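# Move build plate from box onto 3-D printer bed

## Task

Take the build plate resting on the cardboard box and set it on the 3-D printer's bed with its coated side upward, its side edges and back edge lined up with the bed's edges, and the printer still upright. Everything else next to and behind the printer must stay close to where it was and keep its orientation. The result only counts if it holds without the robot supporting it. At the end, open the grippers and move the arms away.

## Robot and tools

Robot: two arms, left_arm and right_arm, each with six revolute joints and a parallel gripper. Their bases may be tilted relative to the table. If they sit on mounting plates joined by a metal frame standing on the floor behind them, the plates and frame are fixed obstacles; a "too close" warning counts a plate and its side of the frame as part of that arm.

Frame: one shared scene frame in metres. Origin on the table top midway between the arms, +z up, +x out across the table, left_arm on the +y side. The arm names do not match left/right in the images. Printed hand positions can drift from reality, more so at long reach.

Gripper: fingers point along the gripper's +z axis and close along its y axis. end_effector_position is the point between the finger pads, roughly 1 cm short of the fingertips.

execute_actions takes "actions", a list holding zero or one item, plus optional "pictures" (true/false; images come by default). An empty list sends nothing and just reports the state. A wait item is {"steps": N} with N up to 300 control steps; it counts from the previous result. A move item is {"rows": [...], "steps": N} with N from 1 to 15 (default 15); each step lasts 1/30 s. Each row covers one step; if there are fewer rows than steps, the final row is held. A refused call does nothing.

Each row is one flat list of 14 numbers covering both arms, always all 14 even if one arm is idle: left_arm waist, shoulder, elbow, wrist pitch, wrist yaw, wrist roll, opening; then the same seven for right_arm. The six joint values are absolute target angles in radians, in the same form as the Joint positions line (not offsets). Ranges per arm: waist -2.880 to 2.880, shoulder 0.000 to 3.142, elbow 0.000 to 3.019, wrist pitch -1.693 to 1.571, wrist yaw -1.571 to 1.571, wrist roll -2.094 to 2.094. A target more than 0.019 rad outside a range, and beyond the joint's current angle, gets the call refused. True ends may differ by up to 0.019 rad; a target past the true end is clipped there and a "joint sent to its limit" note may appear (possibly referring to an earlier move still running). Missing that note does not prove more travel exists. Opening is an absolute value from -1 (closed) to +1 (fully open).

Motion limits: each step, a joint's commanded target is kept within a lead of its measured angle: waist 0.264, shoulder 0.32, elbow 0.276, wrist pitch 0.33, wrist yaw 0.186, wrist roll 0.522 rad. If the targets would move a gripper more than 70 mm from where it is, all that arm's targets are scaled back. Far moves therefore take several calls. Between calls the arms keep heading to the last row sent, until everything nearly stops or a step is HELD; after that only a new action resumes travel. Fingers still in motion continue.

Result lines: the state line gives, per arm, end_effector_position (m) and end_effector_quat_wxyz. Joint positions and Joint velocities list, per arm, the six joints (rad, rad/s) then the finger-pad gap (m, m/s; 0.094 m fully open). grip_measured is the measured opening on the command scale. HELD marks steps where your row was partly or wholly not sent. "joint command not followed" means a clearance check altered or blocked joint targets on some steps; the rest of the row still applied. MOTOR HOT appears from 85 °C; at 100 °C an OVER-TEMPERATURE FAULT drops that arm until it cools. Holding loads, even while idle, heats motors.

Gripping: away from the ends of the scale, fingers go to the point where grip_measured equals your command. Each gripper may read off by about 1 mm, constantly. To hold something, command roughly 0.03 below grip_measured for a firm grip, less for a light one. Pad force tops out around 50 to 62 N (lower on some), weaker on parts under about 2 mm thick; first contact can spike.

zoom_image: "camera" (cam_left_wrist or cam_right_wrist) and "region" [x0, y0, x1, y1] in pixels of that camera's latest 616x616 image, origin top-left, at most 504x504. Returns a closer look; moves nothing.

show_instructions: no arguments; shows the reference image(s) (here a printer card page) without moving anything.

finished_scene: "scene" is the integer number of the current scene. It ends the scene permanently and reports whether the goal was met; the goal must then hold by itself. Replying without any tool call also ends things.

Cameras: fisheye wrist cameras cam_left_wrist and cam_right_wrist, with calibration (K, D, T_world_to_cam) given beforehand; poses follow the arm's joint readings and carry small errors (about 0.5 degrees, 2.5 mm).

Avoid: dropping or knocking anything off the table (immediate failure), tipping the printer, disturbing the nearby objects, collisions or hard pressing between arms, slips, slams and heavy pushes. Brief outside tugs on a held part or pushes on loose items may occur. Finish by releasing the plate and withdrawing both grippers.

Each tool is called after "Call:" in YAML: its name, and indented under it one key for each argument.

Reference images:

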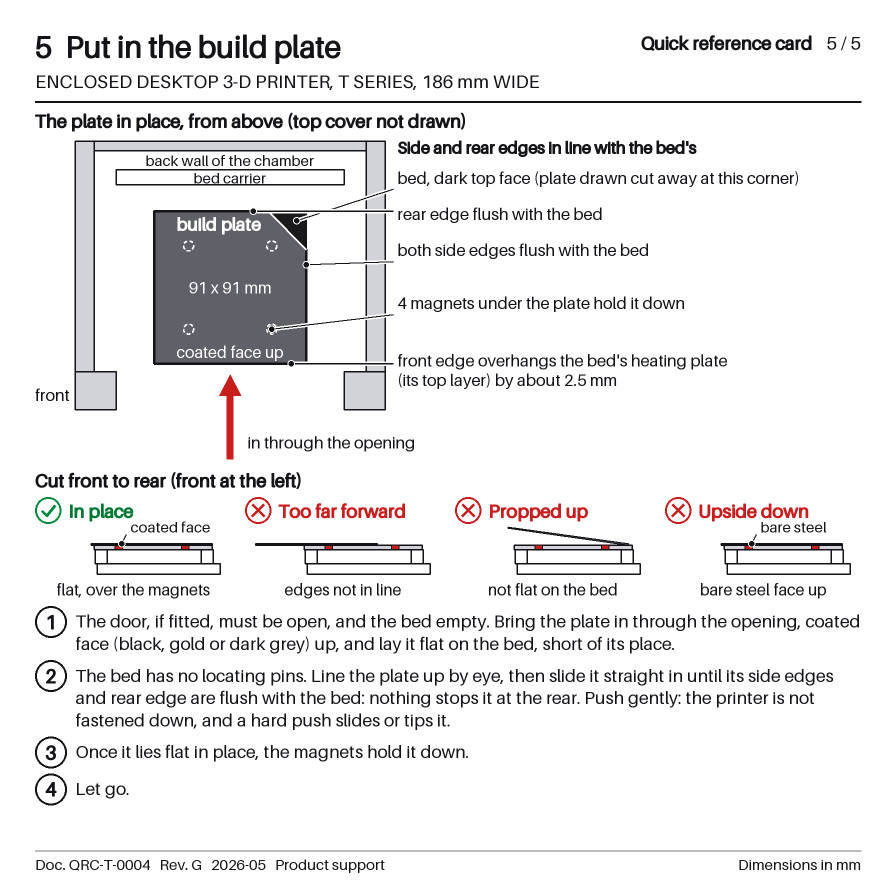

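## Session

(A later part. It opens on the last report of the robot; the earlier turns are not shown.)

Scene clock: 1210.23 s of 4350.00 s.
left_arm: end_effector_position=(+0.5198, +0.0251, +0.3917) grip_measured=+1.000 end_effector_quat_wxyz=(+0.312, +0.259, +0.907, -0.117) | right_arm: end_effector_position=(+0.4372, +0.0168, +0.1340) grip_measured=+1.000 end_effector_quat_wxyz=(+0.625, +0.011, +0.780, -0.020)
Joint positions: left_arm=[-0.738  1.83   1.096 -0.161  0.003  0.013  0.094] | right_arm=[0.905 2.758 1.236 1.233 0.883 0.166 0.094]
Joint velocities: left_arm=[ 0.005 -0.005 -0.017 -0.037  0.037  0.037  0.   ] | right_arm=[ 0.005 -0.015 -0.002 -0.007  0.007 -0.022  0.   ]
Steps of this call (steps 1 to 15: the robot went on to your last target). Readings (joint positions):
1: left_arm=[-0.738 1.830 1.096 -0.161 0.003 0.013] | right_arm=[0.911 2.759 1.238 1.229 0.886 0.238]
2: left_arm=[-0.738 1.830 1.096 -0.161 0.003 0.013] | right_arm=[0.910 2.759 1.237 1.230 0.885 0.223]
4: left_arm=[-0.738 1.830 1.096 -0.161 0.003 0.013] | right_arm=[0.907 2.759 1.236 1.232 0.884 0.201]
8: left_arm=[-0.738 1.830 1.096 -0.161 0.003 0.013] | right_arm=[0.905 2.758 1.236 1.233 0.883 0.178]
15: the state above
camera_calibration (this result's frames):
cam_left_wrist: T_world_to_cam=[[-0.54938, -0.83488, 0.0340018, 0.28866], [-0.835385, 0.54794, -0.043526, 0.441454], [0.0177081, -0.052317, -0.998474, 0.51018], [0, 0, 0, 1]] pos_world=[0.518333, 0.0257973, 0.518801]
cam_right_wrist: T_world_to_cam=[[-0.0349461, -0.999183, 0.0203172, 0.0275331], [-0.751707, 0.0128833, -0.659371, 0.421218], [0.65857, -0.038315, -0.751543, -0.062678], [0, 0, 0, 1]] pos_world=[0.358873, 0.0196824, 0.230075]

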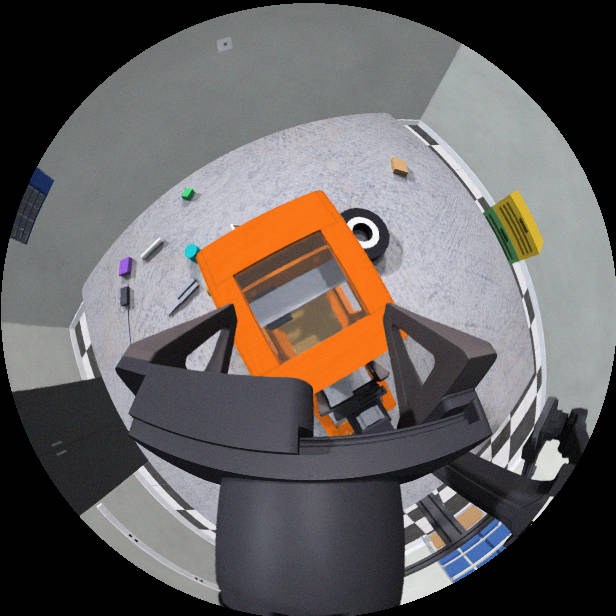

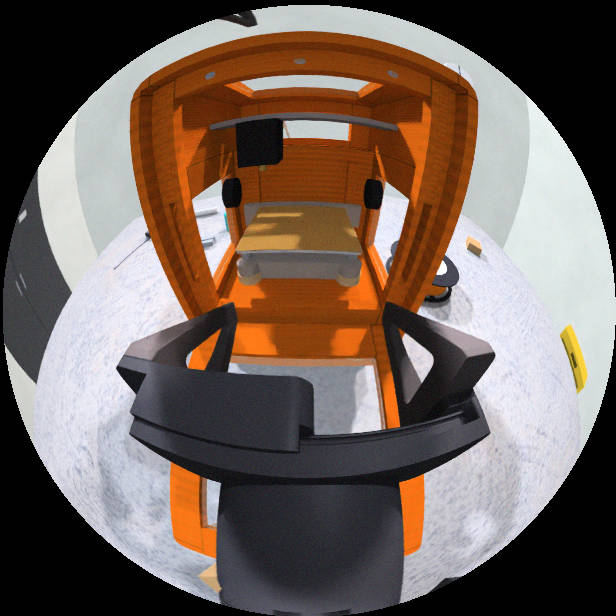

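Call:
execute_actions:
  actions:
    - {"rows":[[-0.73,1.83,1.11,-0.17,0,0,1,0.9,2.71,1.225,1.253,0.88,0.15,1],[-0.72,1.82,1.11,-0.17,0,0,1,0.9,2.695,1.21,1.255,0.88,0.15,1],[-0.705,1.81,1.11,-0.17,0,0,1,0.9,2.675,1.19,1.257,0.88,0.15,1],[-0.685,1.8,1.11,-0.17,0,0,1,0.9,2.655,1.165,1.26,0.885,0.15,1],[-0.66,1.79,1.11,-0.17,0,0,1,0.9,2.63,1.14,1.263,0.89,0.15,1],[-0.635,1.78,1.11,-0.17,0,0,1,0.9,2.605,1.11,1.266,0.9,0.15,1],[-0.61,1.77,1.11,-0.17,0,0,1,0.9,2.58,1.08,1.27,0.91,0.15,1],[-0.585,1.76,1.11,-0.17,0,0,1,0.9,2.555,1.05,1.274,0.92,0.15,1],[-0.56,1.75,1.11,-0.17,0,0,1,0.9,2.53,1.02,1.278,0.935,0.15,1],[-0.535,1.74,1.11,-0.17,0,0,1,0.9,2.505,0.99,1.282,0.95,0.15,1],[-0.51,1.73,1.11,-0.17,0,0,1,0.9,2.48,0.96,1.286,0.97,0.15,1],[-0.485,1.72,1.11,-0.17,0,0,1,0.9,2.455,0.93,1.29,0.99,0.15,1],[-0.46,1.71,1.11,-0.17,0,0,1,0.9,2.43,0.9,1.294,1.015,0.15,1],[-0.435,1.7,1.11,-0.17,0,0,1,0.9,2.405,0.87,1.298,1.04,0.15,1],[-0.41,1.69,1.11,-0.17,0,0,1,0.9,2.38,0.84,1.302,1.07,0.15,1]],"steps":15}
  pictures: false

Call:
execute_actions:
  actions:
    - {"rows":[[-0.385,1.68,1.1,-0.17,0,0,1,0.9,2.355,0.81,1.305,1.1,0.15,1],[-0.36,1.67,1.09,-0.17,0,0,1,0.9,2.33,0.78,1.308,1.13,0.15,1],[-0.335,1.66,1.08,-0.17,0,0,1,0.9,2.305,0.75,1.311,1.16,0.15,1],[-0.31,1.65,1.07,-0.17,0,0,1,0.9,2.28,0.72,1.314,1.19,0.15,1],[-0.285,1.64,1.06,-0.17,0,0,1,0.9,2.255,0.69,1.317,1.22,0.15,1],[-0.26,1.63,1.05,-0.17,0,0,1,0.9,2.235,0.665,1.32,1.25,0.15,1],[-0.235,1.62,1.04,-0.17,0,0,1,0.9,2.215,0.645,1.322,1.28,0.15,1],[-0.21,1.61,1.03,-0.17,0,0,1,0.9,2.2,0.63,1.324,1.31,0.15,1],[-0.19,1.6,1.02,-0.17,0,0,1,0.9,2.185,0.615,1.326,1.34,0.15,1],[-0.17,1.6,1.01,-0.17,0,0,1,0.9,2.175,0.605,1.328,1.365,0.15,1],[-0.155,1.6,1.0,-0.17,0,0,1,0.9,2.17,0.6,1.33,1.385,0.15,1],[-0.15,1.6,1.0,-0.17,0,0,1,0.9,2.165,0.6,1.33,1.4,0.15,1]],"steps":15}
  pictures: false

Call:
execute_actions:
  actions:
    - {"steps":10}

Scene clock: 1256.27 s of 4350.00 s.
left_arm: end_effector_position=(+0.5981, +0.1802, +0.4474) grip_measured=+1.000 end_effector_quat_wxyz=(+0.367, +0.129, +0.918, -0.078) | right_arm: end_effector_position=(+0.4043, -0.0542, +0.2513) grip_measured=+1.000 end_effector_quat_wxyz=(+0.636, +0.062, +0.765, -0.078)
Joint positions: left_arm=[-0.465  1.721  1.096 -0.164  0.003  0.013  0.094] | right_arm=[0.905 2.45  0.898 1.277 1.043 0.162 0.094]
Joint velocities: left_arm=[ 0.943 -0.376 -0.002 -0.012 -0.022  0.037  0.   ] | right_arm=[-0.005 -0.874 -0.818  0.139  0.667  0.051  0.   ]
Steps of this call (steps 1 to 15: the robot went on to your last target; steps 16 to 90: nothing new was sent; then 42.53 s passed at rest; steps 91 to 105: all 15 steps of this action). Readings (joint positions):
91: left_arm=[-0.738 1.830 1.096 -0.161 0.003 0.013] | right_arm=[0.905 2.758 1.236 1.233 0.883 0.162]
92: left_arm=[-0.738 1.830 1.096 -0.161 0.003 0.013] | right_arm=[0.905 2.755 1.232 1.233 0.882 0.162]
94: left_arm=[-0.733 1.828 1.096 -0.162 0.003 0.013] | right_arm=[0.905 2.739 1.207 1.234 0.881 0.162]
98: left_arm=[-0.678 1.805 1.096 -0.164 0.003 0.013] | right_arm=[0.905 2.658 1.101 1.242 0.908 0.162]
105: the state above

Scene clock: 1256.77 s of 4350.00 s.
left_arm: end_effector_position=(+0.5884, +0.3825, +0.4634) grip_measured=+1.000 end_effector_quat_wxyz=(+0.379, -0.021, +0.925, -0.012) | right_arm: end_effector_position=(+0.3385, -0.1685, +0.3448) grip_measured=+1.000 end_effector_quat_wxyz=(+0.637, +0.170, +0.721, -0.211)
Joint positions: left_arm=[-0.139  1.596  0.997 -0.164  0.001  0.012  0.094] | right_arm=[0.905 2.187 0.6   1.315 1.396 0.161 0.094]
Joint velocities: left_arm=[ 0.103 -0.005 -0.115  0.007 -0.022 -0.051  0.   ] | right_arm=[-0.015 -0.024 -0.007 -0.002  0.007  0.081  0.   ]
Steps of this call (steps 1 to 15: all 15 steps of this action). Readings (joint positions):
1: left_arm=[-0.433 1.708 1.096 -0.164 0.003 0.013] | right_arm=[0.905 2.421 0.869 1.281 1.072 0.162]
2: left_arm=[-0.403 1.696 1.096 -0.164 0.003 0.013] | right_arm=[0.905 2.393 0.840 1.286 1.102 0.162]
4: left_arm=[-0.349 1.672 1.092 -0.164 0.002 0.013] | right_arm=[0.905 2.342 0.780 1.292 1.162 0.162]
8: left_arm=[-0.256 1.625 1.056 -0.164 0.002 0.013] | right_arm=[0.905 2.254 0.665 1.303 1.284 0.162]
15: the state above

Scene clock: 1257.10 s of 4350.00 s.
left_arm: end_effector_position=(+0.5873, +0.3822, +0.4622) grip_measured=+1.000 end_effector_quat_wxyz=(+0.378, -0.020, +0.926, -0.012) | right_arm: end_effector_position=(+0.3385, -0.1685, +0.3450) grip_measured=+1.000 end_effector_quat_wxyz=(+0.637, +0.170, +0.721, -0.211)
Joint positions: left_arm=[-0.139  1.596  0.995 -0.164  0.001  0.012  0.094] | right_arm=[0.905 2.187 0.6   1.315 1.397 0.161 0.094]
Joint velocities: left_arm=[ 0.005 -0.005 -0.012 -0.017  0.066 -0.051  0.   ] | right_arm=[-0.015 -0.005 -0.007 -0.007  0.051 -0.022  0.   ]
Steps of this call (steps 1 to 10: the robot went on to your last target). Readings (joint positions):
1: left_arm=[-0.137 1.596 0.995 -0.164 0.001 0.012] | right_arm=[0.905 2.187 0.600 1.315 1.397 0.161]
2: left_arm=[-0.137 1.596 0.995 -0.164 0.001 0.012] | right_arm=[0.905 2.187 0.600 1.315 1.397 0.161]
4: left_arm=[-0.139 1.596 0.995 -0.164 0.001 0.012] | right_arm=[0.905 2.187 0.600 1.315 1.397 0.161]
8: left_arm=[-0.139 1.596 0.995 -0.164 0.001 0.012] | right_arm=[0.905 2.187 0.600 1.315 1.397 0.161]
10: the state above
camera_calibration (this result's frames):
cam_left_wrist: T_world_to_cam=[[0.0215986, -0.999544, 0.0210923, 0.35509], [-0.989769, -0.0243541, -0.140588, 0.659546], [0.141038, -0.01784, -0.989843, 0.508393], [0, 0, 0, 1]] pos_world=[0.573426, 0.380061, 0.588465]
cam_right_wrist: T_world_to_cam=[[-0.509206, -0.855909, 0.0901578, -0.0048094], [-0.608229, 0.283768, -0.741305, 0.51383], [0.608906, -0.432313, -0.665085, 0.0743456], [0, 0, 0, 1]] pos_world=[0.264808, -0.117784, 0.430784]

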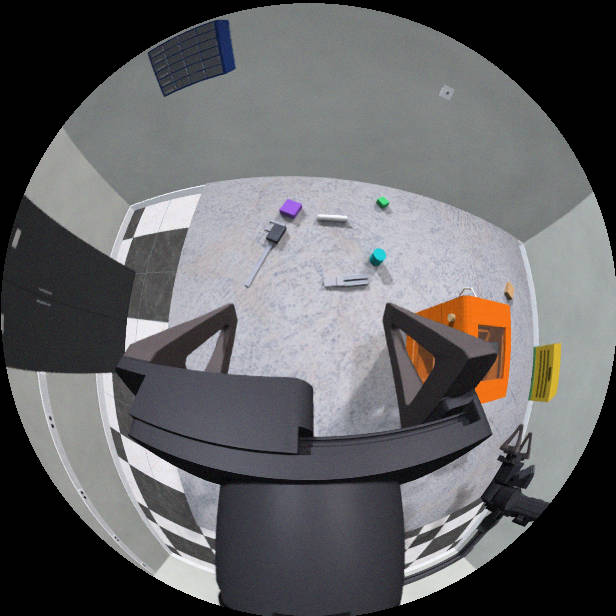

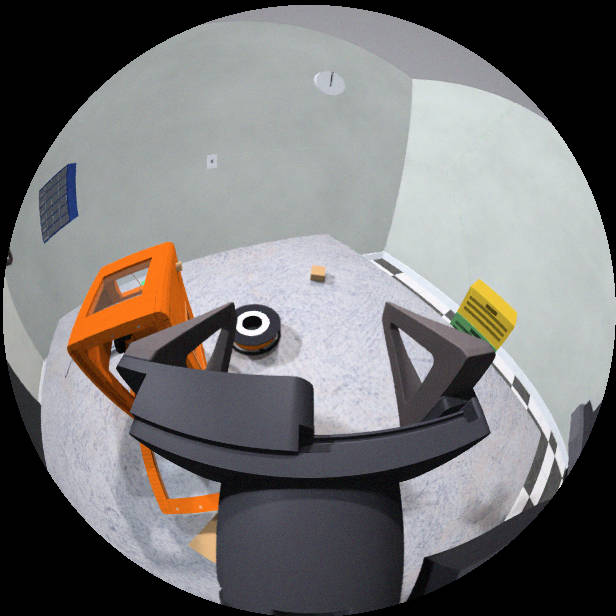

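Call:
finished_scene:
  scene: 1

The scene is finished: the task was done.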